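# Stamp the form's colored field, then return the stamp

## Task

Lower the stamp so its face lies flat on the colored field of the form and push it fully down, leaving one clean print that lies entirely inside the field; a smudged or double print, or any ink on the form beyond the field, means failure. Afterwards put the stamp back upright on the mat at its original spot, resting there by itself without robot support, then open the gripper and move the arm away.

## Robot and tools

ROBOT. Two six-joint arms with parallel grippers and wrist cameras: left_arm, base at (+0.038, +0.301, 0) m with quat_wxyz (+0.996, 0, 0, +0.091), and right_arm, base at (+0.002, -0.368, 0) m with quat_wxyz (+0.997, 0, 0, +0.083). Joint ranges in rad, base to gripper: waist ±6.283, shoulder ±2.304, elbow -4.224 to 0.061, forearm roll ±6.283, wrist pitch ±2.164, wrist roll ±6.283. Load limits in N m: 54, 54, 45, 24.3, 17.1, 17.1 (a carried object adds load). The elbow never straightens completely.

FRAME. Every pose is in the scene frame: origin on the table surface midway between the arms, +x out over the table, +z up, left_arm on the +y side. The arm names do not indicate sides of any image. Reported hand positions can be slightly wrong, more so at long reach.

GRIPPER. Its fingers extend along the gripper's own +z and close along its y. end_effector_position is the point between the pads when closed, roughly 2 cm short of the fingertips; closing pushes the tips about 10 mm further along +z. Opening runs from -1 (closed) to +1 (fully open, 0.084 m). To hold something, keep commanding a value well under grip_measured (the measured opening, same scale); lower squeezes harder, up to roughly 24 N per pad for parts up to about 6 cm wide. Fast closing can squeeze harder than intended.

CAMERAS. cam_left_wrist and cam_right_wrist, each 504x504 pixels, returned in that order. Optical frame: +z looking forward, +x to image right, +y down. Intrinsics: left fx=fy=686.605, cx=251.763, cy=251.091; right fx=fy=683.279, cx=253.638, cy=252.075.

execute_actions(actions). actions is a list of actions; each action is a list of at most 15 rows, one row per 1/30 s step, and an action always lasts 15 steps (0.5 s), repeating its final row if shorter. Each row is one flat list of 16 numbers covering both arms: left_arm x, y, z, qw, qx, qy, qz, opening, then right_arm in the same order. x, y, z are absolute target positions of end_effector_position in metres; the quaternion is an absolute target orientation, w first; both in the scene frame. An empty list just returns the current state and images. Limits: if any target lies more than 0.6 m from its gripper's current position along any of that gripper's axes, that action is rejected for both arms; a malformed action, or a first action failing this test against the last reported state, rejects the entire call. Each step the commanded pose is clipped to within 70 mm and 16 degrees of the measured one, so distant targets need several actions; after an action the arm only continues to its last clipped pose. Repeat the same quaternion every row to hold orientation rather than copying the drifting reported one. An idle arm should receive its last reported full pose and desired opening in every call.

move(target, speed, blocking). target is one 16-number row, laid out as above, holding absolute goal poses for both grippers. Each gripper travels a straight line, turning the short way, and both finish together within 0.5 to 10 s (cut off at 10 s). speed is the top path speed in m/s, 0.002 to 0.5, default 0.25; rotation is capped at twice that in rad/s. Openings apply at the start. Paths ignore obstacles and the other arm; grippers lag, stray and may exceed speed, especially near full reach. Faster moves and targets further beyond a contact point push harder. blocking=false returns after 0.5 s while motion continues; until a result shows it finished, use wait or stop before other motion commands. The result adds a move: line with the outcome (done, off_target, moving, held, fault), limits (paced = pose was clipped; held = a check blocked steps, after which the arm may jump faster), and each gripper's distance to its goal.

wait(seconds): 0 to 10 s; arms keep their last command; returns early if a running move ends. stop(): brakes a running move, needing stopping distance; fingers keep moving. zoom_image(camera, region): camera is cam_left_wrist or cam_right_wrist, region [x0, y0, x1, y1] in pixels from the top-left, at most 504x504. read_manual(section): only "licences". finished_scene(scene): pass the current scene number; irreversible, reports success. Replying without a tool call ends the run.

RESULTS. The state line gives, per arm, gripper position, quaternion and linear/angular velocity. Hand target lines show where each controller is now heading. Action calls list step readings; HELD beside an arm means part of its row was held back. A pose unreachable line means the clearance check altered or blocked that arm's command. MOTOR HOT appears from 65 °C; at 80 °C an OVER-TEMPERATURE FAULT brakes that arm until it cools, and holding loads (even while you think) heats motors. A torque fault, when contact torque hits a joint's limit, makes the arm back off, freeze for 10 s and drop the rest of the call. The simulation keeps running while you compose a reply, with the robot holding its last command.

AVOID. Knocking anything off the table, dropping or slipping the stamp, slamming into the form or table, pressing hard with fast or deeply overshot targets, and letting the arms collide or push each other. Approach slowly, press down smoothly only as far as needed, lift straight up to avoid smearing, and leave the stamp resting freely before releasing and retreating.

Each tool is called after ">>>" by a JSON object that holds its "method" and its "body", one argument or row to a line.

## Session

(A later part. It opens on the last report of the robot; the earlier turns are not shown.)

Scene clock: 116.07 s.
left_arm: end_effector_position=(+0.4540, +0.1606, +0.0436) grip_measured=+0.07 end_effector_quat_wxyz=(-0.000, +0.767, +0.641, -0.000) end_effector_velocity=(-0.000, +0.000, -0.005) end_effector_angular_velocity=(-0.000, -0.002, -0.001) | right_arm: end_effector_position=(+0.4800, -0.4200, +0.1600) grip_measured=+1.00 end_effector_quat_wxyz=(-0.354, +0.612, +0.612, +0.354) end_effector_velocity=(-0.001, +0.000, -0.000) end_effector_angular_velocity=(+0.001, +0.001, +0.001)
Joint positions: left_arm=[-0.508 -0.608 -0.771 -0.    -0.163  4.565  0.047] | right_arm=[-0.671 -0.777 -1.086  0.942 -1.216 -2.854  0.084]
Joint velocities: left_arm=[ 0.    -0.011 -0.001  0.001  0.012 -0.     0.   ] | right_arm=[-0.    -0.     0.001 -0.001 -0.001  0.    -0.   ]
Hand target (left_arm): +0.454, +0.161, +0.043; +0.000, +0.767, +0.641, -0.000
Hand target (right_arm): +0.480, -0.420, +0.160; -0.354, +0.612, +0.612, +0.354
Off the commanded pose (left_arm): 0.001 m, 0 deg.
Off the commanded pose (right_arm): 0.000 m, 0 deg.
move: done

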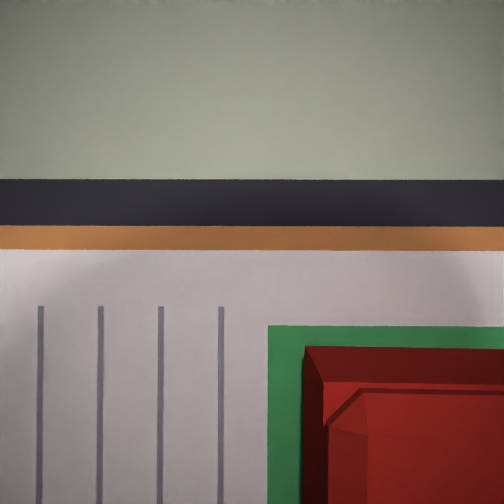

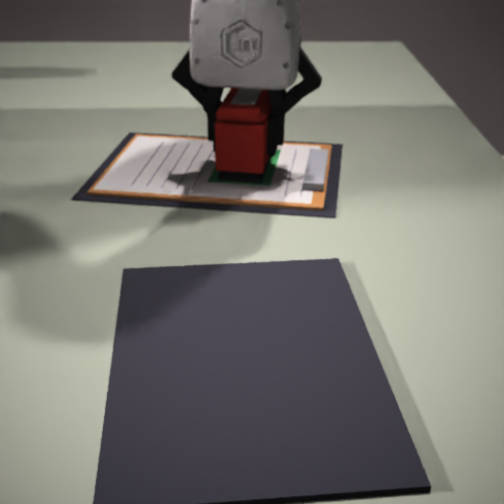

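>>> {"method": "move", "body": {
  "target": [0.454,0.1606,0.039,0,0.7672,0.6414,0,-1, 0.48,-0.42,0.16,0.354,-0.612,-0.612,-0.354,1],
  "speed": 0.01
}}

>>> {"method": "zoom_image", "body": {
  "camera": "cam_right_wrist",
  "region": [170,60,350,200]
}}

Scene clock: 119.20 s.
left_arm: end_effector_position=(+0.4540, +0.1606, +0.0391) grip_measured=+0.07 end_effector_quat_wxyz=(+0.000, +0.767, +0.641, -0.000) end_effector_velocity=(+0.000, +0.000, -0.002) end_effector_angular_velocity=(+0.000, -0.001, -0.003) | right_arm: end_effector_position=(+0.4800, -0.4200, +0.1600) grip_measured=+1.00 end_effector_quat_wxyz=(-0.354, +0.612, +0.612, +0.354) end_effector_velocity=(-0.000, -0.000, -0.000) end_effector_angular_velocity=(+0.000, +0.000, +0.000)
Joint positions: left_arm=[-0.508 -0.619 -0.772 -0.    -0.154  4.565  0.047] | right_arm=[-0.671 -0.777 -1.086  0.942 -1.216 -2.854  0.084]
Joint velocities: left_arm=[ 0.001 -0.004 -0.001  0.003  0.004  0.    -0.   ] | right_arm=[-0.    -0.001 -0.     0.     0.    -0.001 -0.   ]
Hand target (left_arm): +0.454, +0.161, +0.039; +0.000, +0.767, +0.641, -0.000
Hand target (right_arm): +0.480, -0.420, +0.160; -0.354, +0.612, +0.612, +0.354
Off the commanded pose (left_arm): 0.000 m, 0 deg.
Off the commanded pose (right_arm): 0.000 m, 0 deg.
move: done

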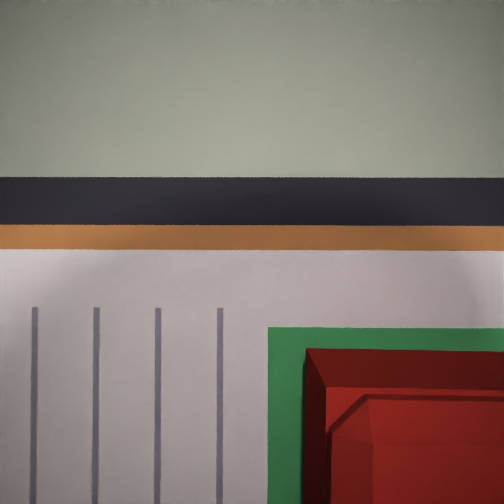

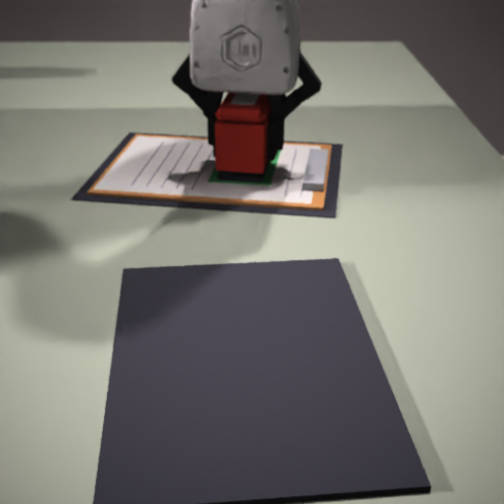

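Region (170, 60, 350, 200) of cam_right_wrist's 504x504 image, scaled by 2.800, with more detail than that image has.

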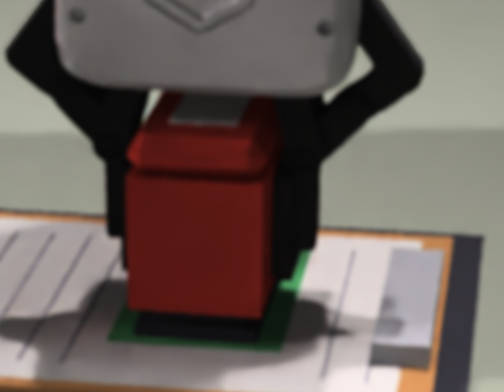

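>>> {"method": "zoom_image", "body": {
  "camera": "cam_right_wrist",
  "region": [200,140,290,200]
}}

Region (200, 140, 290, 200) of cam_right_wrist's 504x504 image, scaled by 5.600, with more detail than that image has.

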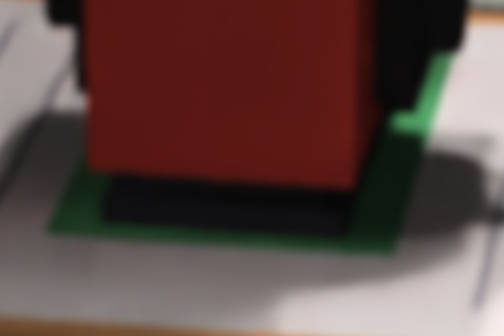

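>>> {"method": "move", "body": {
  "target": [0.454,0.1606,0.085,0,0.7672,0.6414,0,-1, 0.48,-0.42,0.16,0.354,-0.612,-0.612,-0.354,1],
  "speed": 0.04
}}

>>> {"method": "move", "body": {
  "target": [0.454,0.1606,0.14,0,0.7672,0.6414,0,-1, 0.48,-0.42,0.16,0.354,-0.612,-0.612,-0.354,1],
  "speed": 0.15
}}

>>> {"method": "zoom_image", "body": {
  "camera": "cam_right_wrist",
  "region": [170,60,350,200]
}}

Scene clock: 134.27 s.
left_arm: end_effector_position=(+0.4539, +0.1607, +0.0849) grip_measured=+0.07 end_effector_quat_wxyz=(-0.000, +0.767, +0.641, +0.000) end_effector_velocity=(-0.000, +0.000, +0.002) end_effector_angular_velocity=(+0.000, +0.001, +0.002) | right_arm: end_effector_position=(+0.4800, -0.4200, +0.1600) grip_measured=+1.00 end_effector_quat_wxyz=(-0.354, +0.612, +0.612, +0.354) end_effector_velocity=(-0.001, +0.000, -0.001) end_effector_angular_velocity=(+0.001, +0.002, +0.000)
Joint positions: left_arm=[-0.508 -0.506 -0.755  0.001 -0.249  4.564  0.047] | right_arm=[-0.671 -0.777 -1.086  0.942 -1.216 -2.854  0.084]
Joint velocities: left_arm=[ 0.001  0.004  0.001 -0.001 -0.005 -0.     0.   ] | right_arm=[ 0.    -0.001  0.001 -0.    -0.     0.     0.   ]
Hand target (left_arm): +0.454, +0.161, +0.085; -0.000, +0.767, +0.641, +0.000
Hand target (right_arm): +0.480, -0.420, +0.160; -0.354, +0.612, +0.612, +0.354
Off the commanded pose (left_arm): 0.000 m, 0 deg.
Off the commanded pose (right_arm): 0.000 m, 0 deg.
move: done

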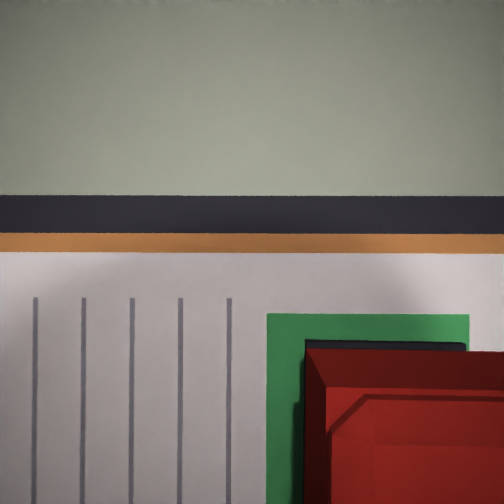

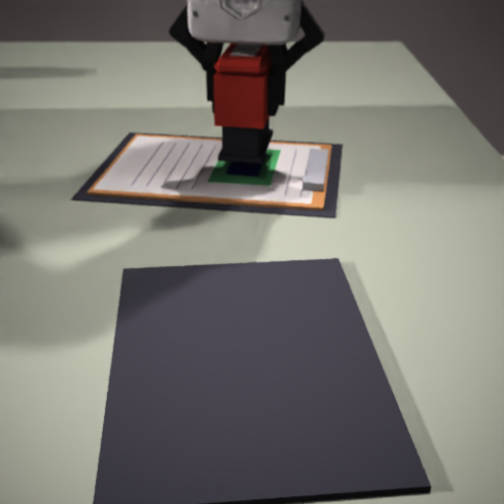

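Scene clock: 135.20 s.
left_arm: end_effector_position=(+0.4538, +0.1607, +0.1398) grip_measured=+0.07 end_effector_quat_wxyz=(-0.000, +0.767, +0.641, +0.000) end_effector_velocity=(+0.001, -0.000, +0.002) end_effector_angular_velocity=(-0.000, -0.001, -0.000) | right_arm: end_effector_position=(+0.4800, -0.4200, +0.1600) grip_measured=+1.00 end_effector_quat_wxyz=(-0.354, +0.612, +0.612, +0.354) end_effector_velocity=(+0.000, -0.000, +0.000) end_effector_angular_velocity=(+0.000, -0.001, +0.000)
Joint positions: left_arm=[-0.508 -0.379 -0.753  0.001 -0.374  4.564  0.047] | right_arm=[-0.671 -0.777 -1.086  0.942 -1.216 -2.854  0.084]
Joint velocities: left_arm=[-0.     0.004 -0.001  0.    -0.004  0.    -0.   ] | right_arm=[-0.    -0.    -0.001 -0.    -0.001 -0.     0.   ]
Hand target (left_arm): +0.454, +0.161, +0.140; -0.000, +0.767, +0.641, +0.000
Hand target (right_arm): +0.480, -0.420, +0.160; -0.354, +0.612, +0.612, +0.354
Off the commanded pose (left_arm): 0.000 m, 0 deg.
Off the commanded pose (right_arm): 0.000 m, 0 deg.
move: done

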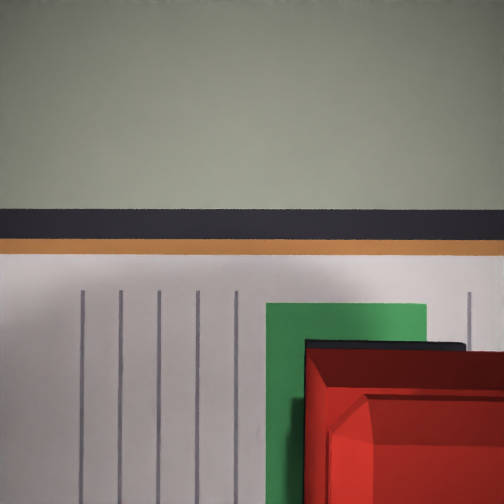

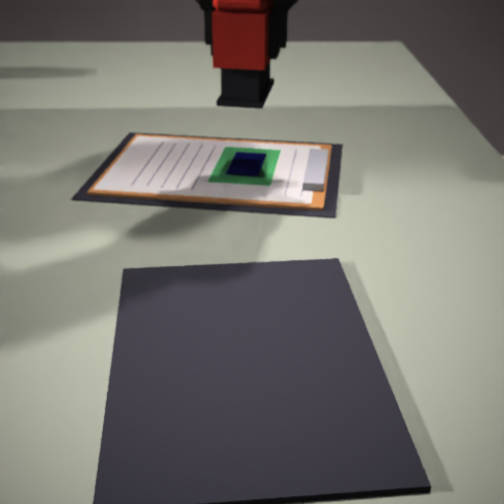

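Region (170, 60, 350, 200) of cam_right_wrist's 504x504 image, scaled by 2.800, with more detail than that image has.

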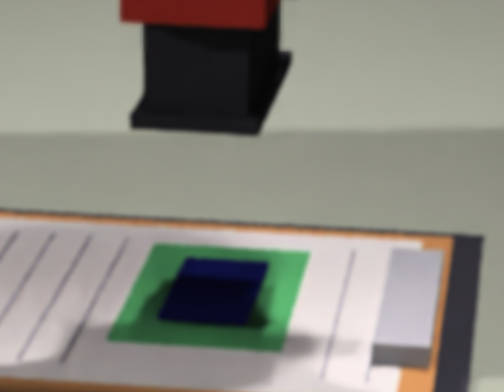

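>>> {"method": "move", "body": {
  "target": [0.4511,-0.1531,0.12,0,0.6414,0.7672,0,-1, 0.48,-0.42,0.16,0.354,-0.612,-0.612,-0.354,1],
  "speed": 0.25
}}

>>> {"method": "move", "body": {
  "target": [0.4511,-0.1531,0.072,0,0.6414,0.7672,0,-1, 0.48,-0.42,0.16,0.354,-0.612,-0.612,-0.354,1],
  "speed": 0.08
}}

>>> {"method": "zoom_image", "body": {
  "camera": "cam_right_wrist",
  "region": [170,250,370,450]
}}

Scene clock: 141.67 s.
left_arm: end_effector_position=(+0.4518, -0.1533, +0.1205) grip_measured=+0.07 end_effector_quat_wxyz=(+0.000, +0.641, +0.767, -0.001) end_effector_velocity=(-0.001, -0.001, -0.001) end_effector_angular_velocity=(+0.005, +0.001, +0.002) | right_arm: end_effector_position=(+0.4800, -0.4200, +0.1600) grip_measured=+1.00 end_effector_quat_wxyz=(-0.354, +0.612, +0.612, +0.354) end_effector_velocity=(-0.000, +0.000, +0.001) end_effector_angular_velocity=(+0.001, -0.001, +0.001)
Joint positions: left_arm=[-1.014 -0.746 -1.295 -0.002 -0.547  3.705  0.047] | right_arm=[-0.671 -0.777 -1.086  0.942 -1.216 -2.854  0.084]
Joint velocities: left_arm=[-0.003 -0.005 -0.005  0.005 -0.005 -0.01   0.   ] | right_arm=[ 0.     0.001  0.001 -0.001 -0.001 -0.001  0.   ]
Hand target (left_arm): +0.452, -0.154, +0.120; +0.000, +0.641, +0.767, -0.001
Hand target (right_arm): +0.480, -0.420, +0.160; -0.354, +0.612, +0.612, +0.354
Off the commanded pose (left_arm): 0.001 m, 0 deg.
Off the commanded pose (right_arm): 0.000 m, 0 deg.
move: done

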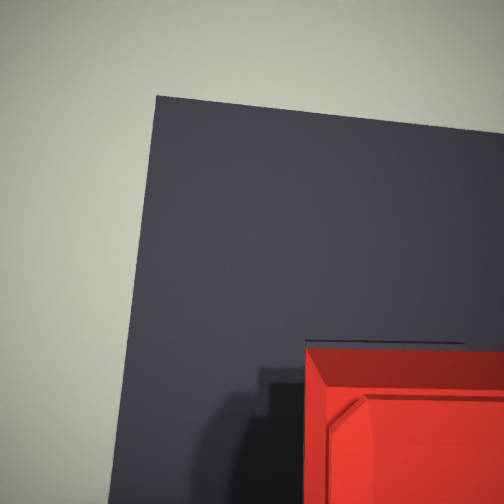

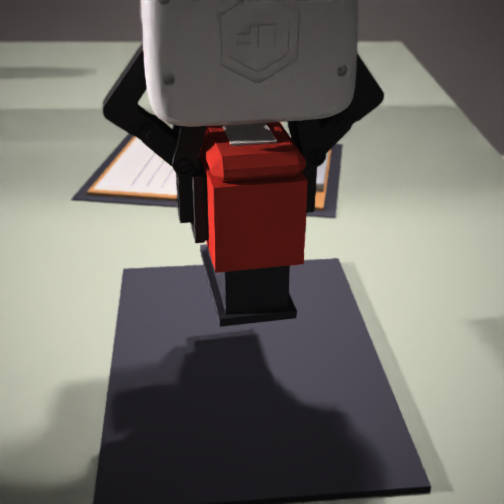

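Scene clock: 142.70 s.
left_arm: end_effector_position=(+0.4512, -0.1533, +0.0723) grip_measured=+0.07 end_effector_quat_wxyz=(+0.000, +0.641, +0.767, -0.000) end_effector_velocity=(+0.001, -0.001, -0.002) end_effector_angular_velocity=(-0.001, -0.001, -0.001) | right_arm: end_effector_position=(+0.4800, -0.4200, +0.1600) grip_measured=+1.00 end_effector_quat_wxyz=(-0.354, +0.612, +0.612, +0.354) end_effector_velocity=(+0.000, -0.000, +0.000) end_effector_angular_velocity=(-0.001, -0.001, +0.000)
Joint positions: left_arm=[-1.015 -0.828 -1.3   -0.    -0.472  3.702  0.047] | right_arm=[-0.671 -0.777 -1.086  0.942 -1.216 -2.854  0.084]
Joint velocities: left_arm=[-0.    -0.004 -0.002  0.001  0.003  0.     0.   ] | right_arm=[-0.    -0.    -0.001 -0.     0.     0.    -0.   ]
Hand target (left_arm): +0.451, -0.153, +0.072; -0.000, +0.641, +0.767, -0.000
Hand target (right_arm): +0.480, -0.420, +0.160; -0.354, +0.612, +0.612, +0.354
Off the commanded pose (left_arm): 0.000 m, 0 deg.
Off the commanded pose (right_arm): 0.000 m, 0 deg.
move: done

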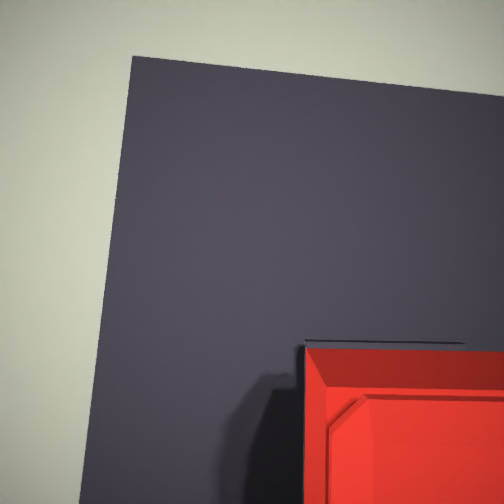

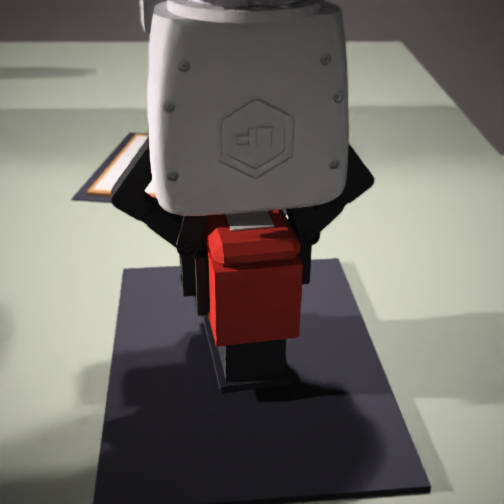

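Region (170, 250, 370, 450) of cam_right_wrist's 504x504 image, scaled by 2.520, with more detail than that image has.

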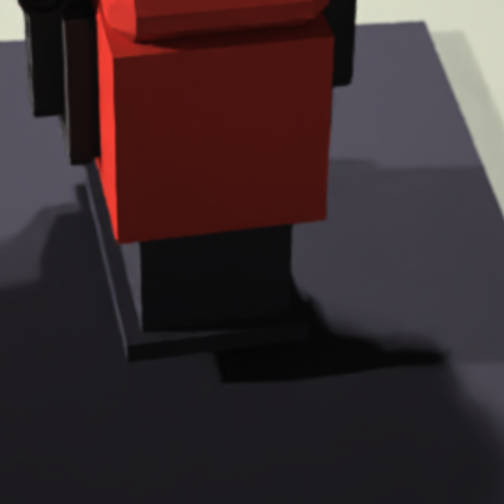

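>>> {"method": "move", "body": {
  "target": [0.452,-0.153,0.066,0,0.6414,0.7672,0,-1, 0.48,-0.42,0.16,0.354,-0.612,-0.612,-0.354,1],
  "speed": 0.03
}}

>>> {"method": "execute_actions", "body": {
  "actions": [
    [[0.452,-0.153,0.066,0,0.6414,0.7672,0,0.2, 0.48,-0.42,0.16,0.354,-0.612,-0.612,-0.354,1]],
    [[0.452,-0.153,0.066,0,0.6414,0.7672,0,1, 0.48,-0.42,0.16,0.354,-0.612,-0.612,-0.354,1]]
  ]
}}

Scene clock: 146.93 s.
left_arm: end_effector_position=(+0.4520, -0.1530, +0.0662) grip_measured=+0.07 end_effector_quat_wxyz=(-0.000, +0.641, +0.767, -0.000) end_effector_velocity=(+0.001, -0.000, -0.002) end_effector_angular_velocity=(-0.001, -0.001, -0.001) | right_arm: end_effector_position=(+0.4800, -0.4200, +0.1600) grip_measured=+1.00 end_effector_quat_wxyz=(-0.354, +0.612, +0.612, +0.354) end_effector_velocity=(-0.000, +0.000, -0.001) end_effector_angular_velocity=(+0.001, +0.001, -0.000)
Joint positions: left_arm=[-1.014 -0.839 -1.303 -0.    -0.464  3.703  0.047] | right_arm=[-0.671 -0.777 -1.086  0.942 -1.216 -2.854  0.084]
Joint velocities: left_arm=[ 0.    -0.004 -0.002  0.001  0.003  0.     0.   ] | right_arm=[-0.    -0.001 -0.     0.    -0.    -0.    -0.   ]
Hand target (left_arm): +0.452, -0.153, +0.066; -0.000, +0.641, +0.767, -0.000
Hand target (right_arm): +0.480, -0.420, +0.160; -0.354, +0.612, +0.612, +0.354
Off the commanded pose (left_arm): 0.000 m, 0 deg.
Off the commanded pose (right_arm): 0.000 m, 0 deg.
move: done

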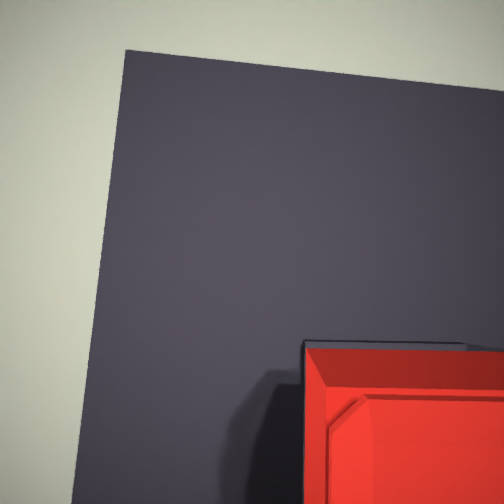

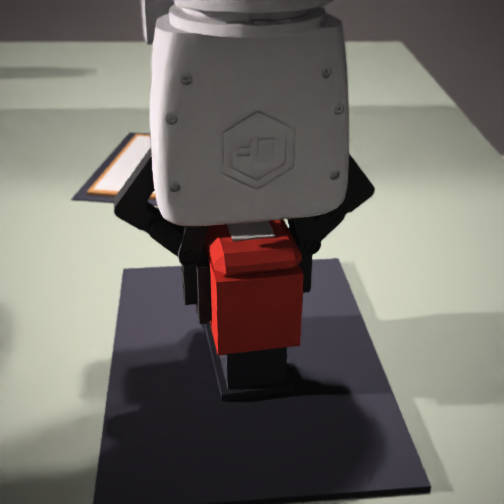

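Scene clock: 147.93 s.
left_arm: end_effector_position=(+0.4520, -0.1530, +0.0660) grip_measured=+1.00 end_effector_quat_wxyz=(-0.000, +0.641, +0.767, -0.000) end_effector_velocity=(+0.000, -0.000, +0.000) end_effector_angular_velocity=(-0.001, -0.000, -0.000) | right_arm: end_effector_position=(+0.4800, -0.4200, +0.1600) grip_measured=+1.00 end_effector_quat_wxyz=(-0.354, +0.612, +0.612, +0.354) end_effector_velocity=(+0.000, -0.000, +0.000) end_effector_angular_velocity=(-0.001, -0.000, -0.000)
Joint positions: left_arm=[-1.014 -0.84  -1.303  0.    -0.464  3.703  0.084] | right_arm=[-0.671 -0.777 -1.086  0.942 -1.216 -2.854  0.084]
Joint velocities: left_arm=[-0.    -0.    -0.001 -0.     0.     0.     0.   ] | right_arm=[-0.     0.001  0.    -0.     0.001  0.    -0.   ]
Hand target (left_arm): +0.452, -0.153, +0.066; -0.000, +0.641, +0.767, -0.000
Hand target (right_arm): +0.480, -0.420, +0.160; -0.354, +0.612, +0.612, +0.354
Off the commanded pose (left_arm): 0.000 m, 0 deg.
Off the commanded pose (right_arm): 0.000 m, 0 deg.
Step readings (end_effector_position; steps 1 to 15: 1st action; 16 to 30: 2nd action):
0: left_arm (+0.4520, -0.1530, +0.0662) | right_arm (+0.4800, -0.4200, +0.1600)
1: left_arm (+0.4520, -0.1530, +0.0661) | right_arm (+0.4800, -0.4200, +0.1600)
2: left_arm (+0.4520, -0.1530, +0.0661) | right_arm (+0.4800, -0.4200, +0.1600)
4: left_arm (+0.4520, -0.1530, +0.0661) | right_arm (+0.4800, -0.4200, +0.1600)
8: left_arm (+0.4521, -0.1531, +0.0662) | right_arm (+0.4800, -0.4200, +0.1600)
15: left_arm (+0.4520, -0.1530, +0.0660) | right_arm (+0.4800, -0.4200, +0.1600)
16: left_arm (+0.4520, -0.1530, +0.0660) | right_arm (+0.4800, -0.4200, +0.1600)
17: left_arm (+0.4520, -0.1530, +0.0660) | right_arm (+0.4800, -0.4200, +0.1600)
19: left_arm (+0.4520, -0.1530, +0.0660) | right_arm (+0.4800, -0.4200, +0.1600)
23: left_arm (+0.4520, -0.1530, +0.0660) | right_arm (+0.4800, -0.4200, +0.1600)
30: end_effector_position above

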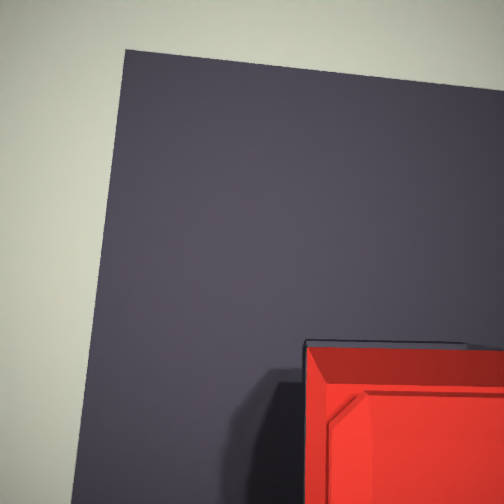

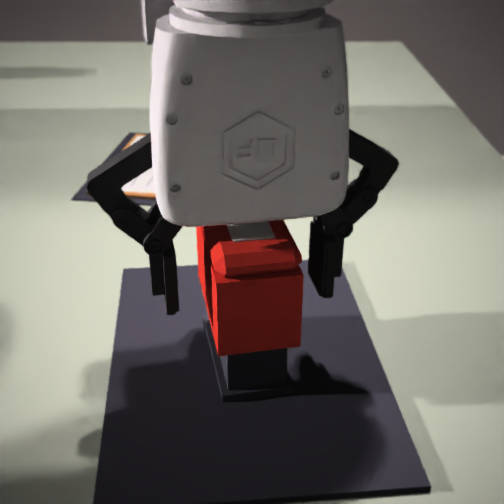

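Matches the original position. Retreat.

>>> {"method": "move", "body": {
  "target": [0.452,-0.153,0.17,0,0.6414,0.7672,0,1, 0.48,-0.42,0.16,0.354,-0.612,-0.612,-0.354,1],
  "speed": 0.2
}}

>>> {"method": "move", "body": {
  "target": [0.40,0.05,0.30,0,0.6414,0.7672,0,1, 0.48,-0.42,0.16,0.354,-0.612,-0.612,-0.354,1],
  "speed": 0.35
}}

Scene clock: 150.97 s.
left_arm: end_effector_position=(+0.4518, -0.1526, +0.1697) grip_measured=+1.00 end_effector_quat_wxyz=(-0.000, +0.641, +0.767, +0.000) end_effector_velocity=(+0.001, -0.000, +0.002) end_effector_angular_velocity=(-0.001, -0.002, -0.001) | right_arm: end_effector_position=(+0.4800, -0.4200, +0.1600) grip_measured=+1.00 end_effector_quat_wxyz=(-0.354, +0.612, +0.612, +0.354) end_effector_velocity=(-0.000, +0.000, -0.000) end_effector_angular_velocity=(-0.000, +0.000, -0.000)
Joint positions: left_arm=[-1.014 -0.67  -1.301  0.001 -0.631  3.702  0.084] | right_arm=[-0.671 -0.777 -1.086  0.942 -1.216 -2.854  0.084]
Joint velocities: left_arm=[ 0.     0.003 -0.001  0.002 -0.002  0.    -0.   ] | right_arm=[ 0. -0.  0.  0.  0.  0.  0.]
Hand target (left_arm): +0.452, -0.153, +0.170; +0.000, +0.641, +0.767, +0.000
Hand target (right_arm): +0.480, -0.420, +0.160; -0.354, +0.612, +0.612, +0.354
Off the commanded pose (left_arm): 0.000 m, 0 deg.
Off the commanded pose (right_arm): 0.000 m, 0 deg.
move: done

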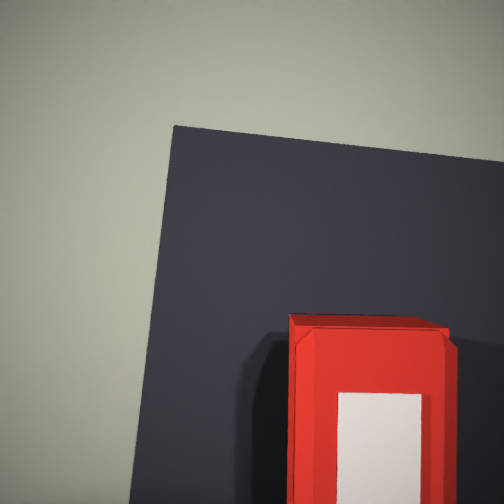

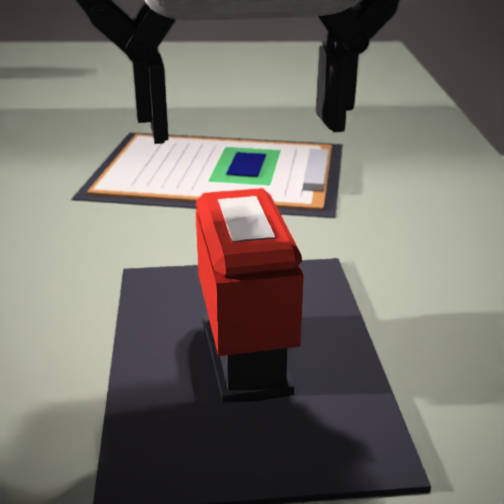

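Scene clock: 152.40 s.
left_arm: end_effector_position=(+0.3993, +0.0501, +0.2995) grip_measured=+1.00 end_effector_quat_wxyz=(-0.000, +0.641, +0.767, +0.000) end_effector_velocity=(-0.000, +0.001, +0.001) end_effector_angular_velocity=(-0.001, -0.000, -0.000) | right_arm: end_effector_position=(+0.4800, -0.4200, +0.1600) grip_measured=+1.00 end_effector_quat_wxyz=(-0.354, +0.612, +0.612, +0.354) end_effector_velocity=(-0.000, +0.000, -0.001) end_effector_angular_velocity=(+0.000, +0.001, +0.001)
Joint positions: left_arm=[-0.79  -0.102 -0.855  0.001 -0.754  3.926  0.084] | right_arm=[-0.671 -0.777 -1.086  0.942 -1.216 -2.854  0.084]
Joint velocities: left_arm=[ 0.002  0.005  0.002 -0.    -0.003  0.003 -0.   ] | right_arm=[ 0.    -0.001  0.    -0.     0.    -0.     0.   ]
Hand target (left_arm): +0.399, +0.050, +0.300; -0.000, +0.641, +0.767, +0.000
Hand target (right_arm): +0.480, -0.420, +0.160; -0.354, +0.612, +0.612, +0.354
Off the commanded pose (left_arm): 0.001 m, 0 deg.
Off the commanded pose (right_arm): 0.000 m, 0 deg.
move: done; limits=paced

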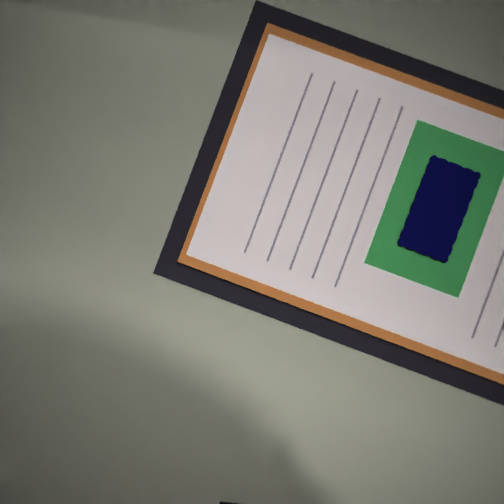

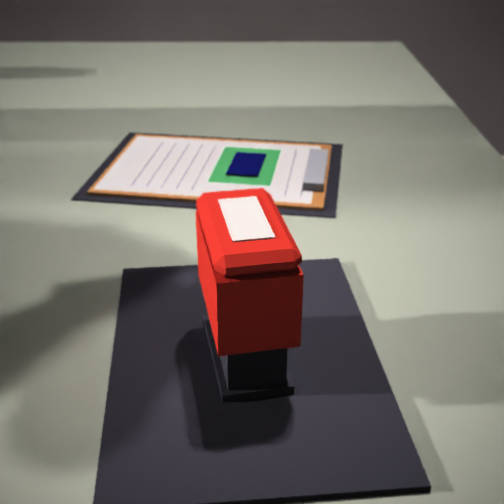

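>>> {"method": "finished_scene", "body": {
  "scene": 1
}}

The scene is finished: the task was done.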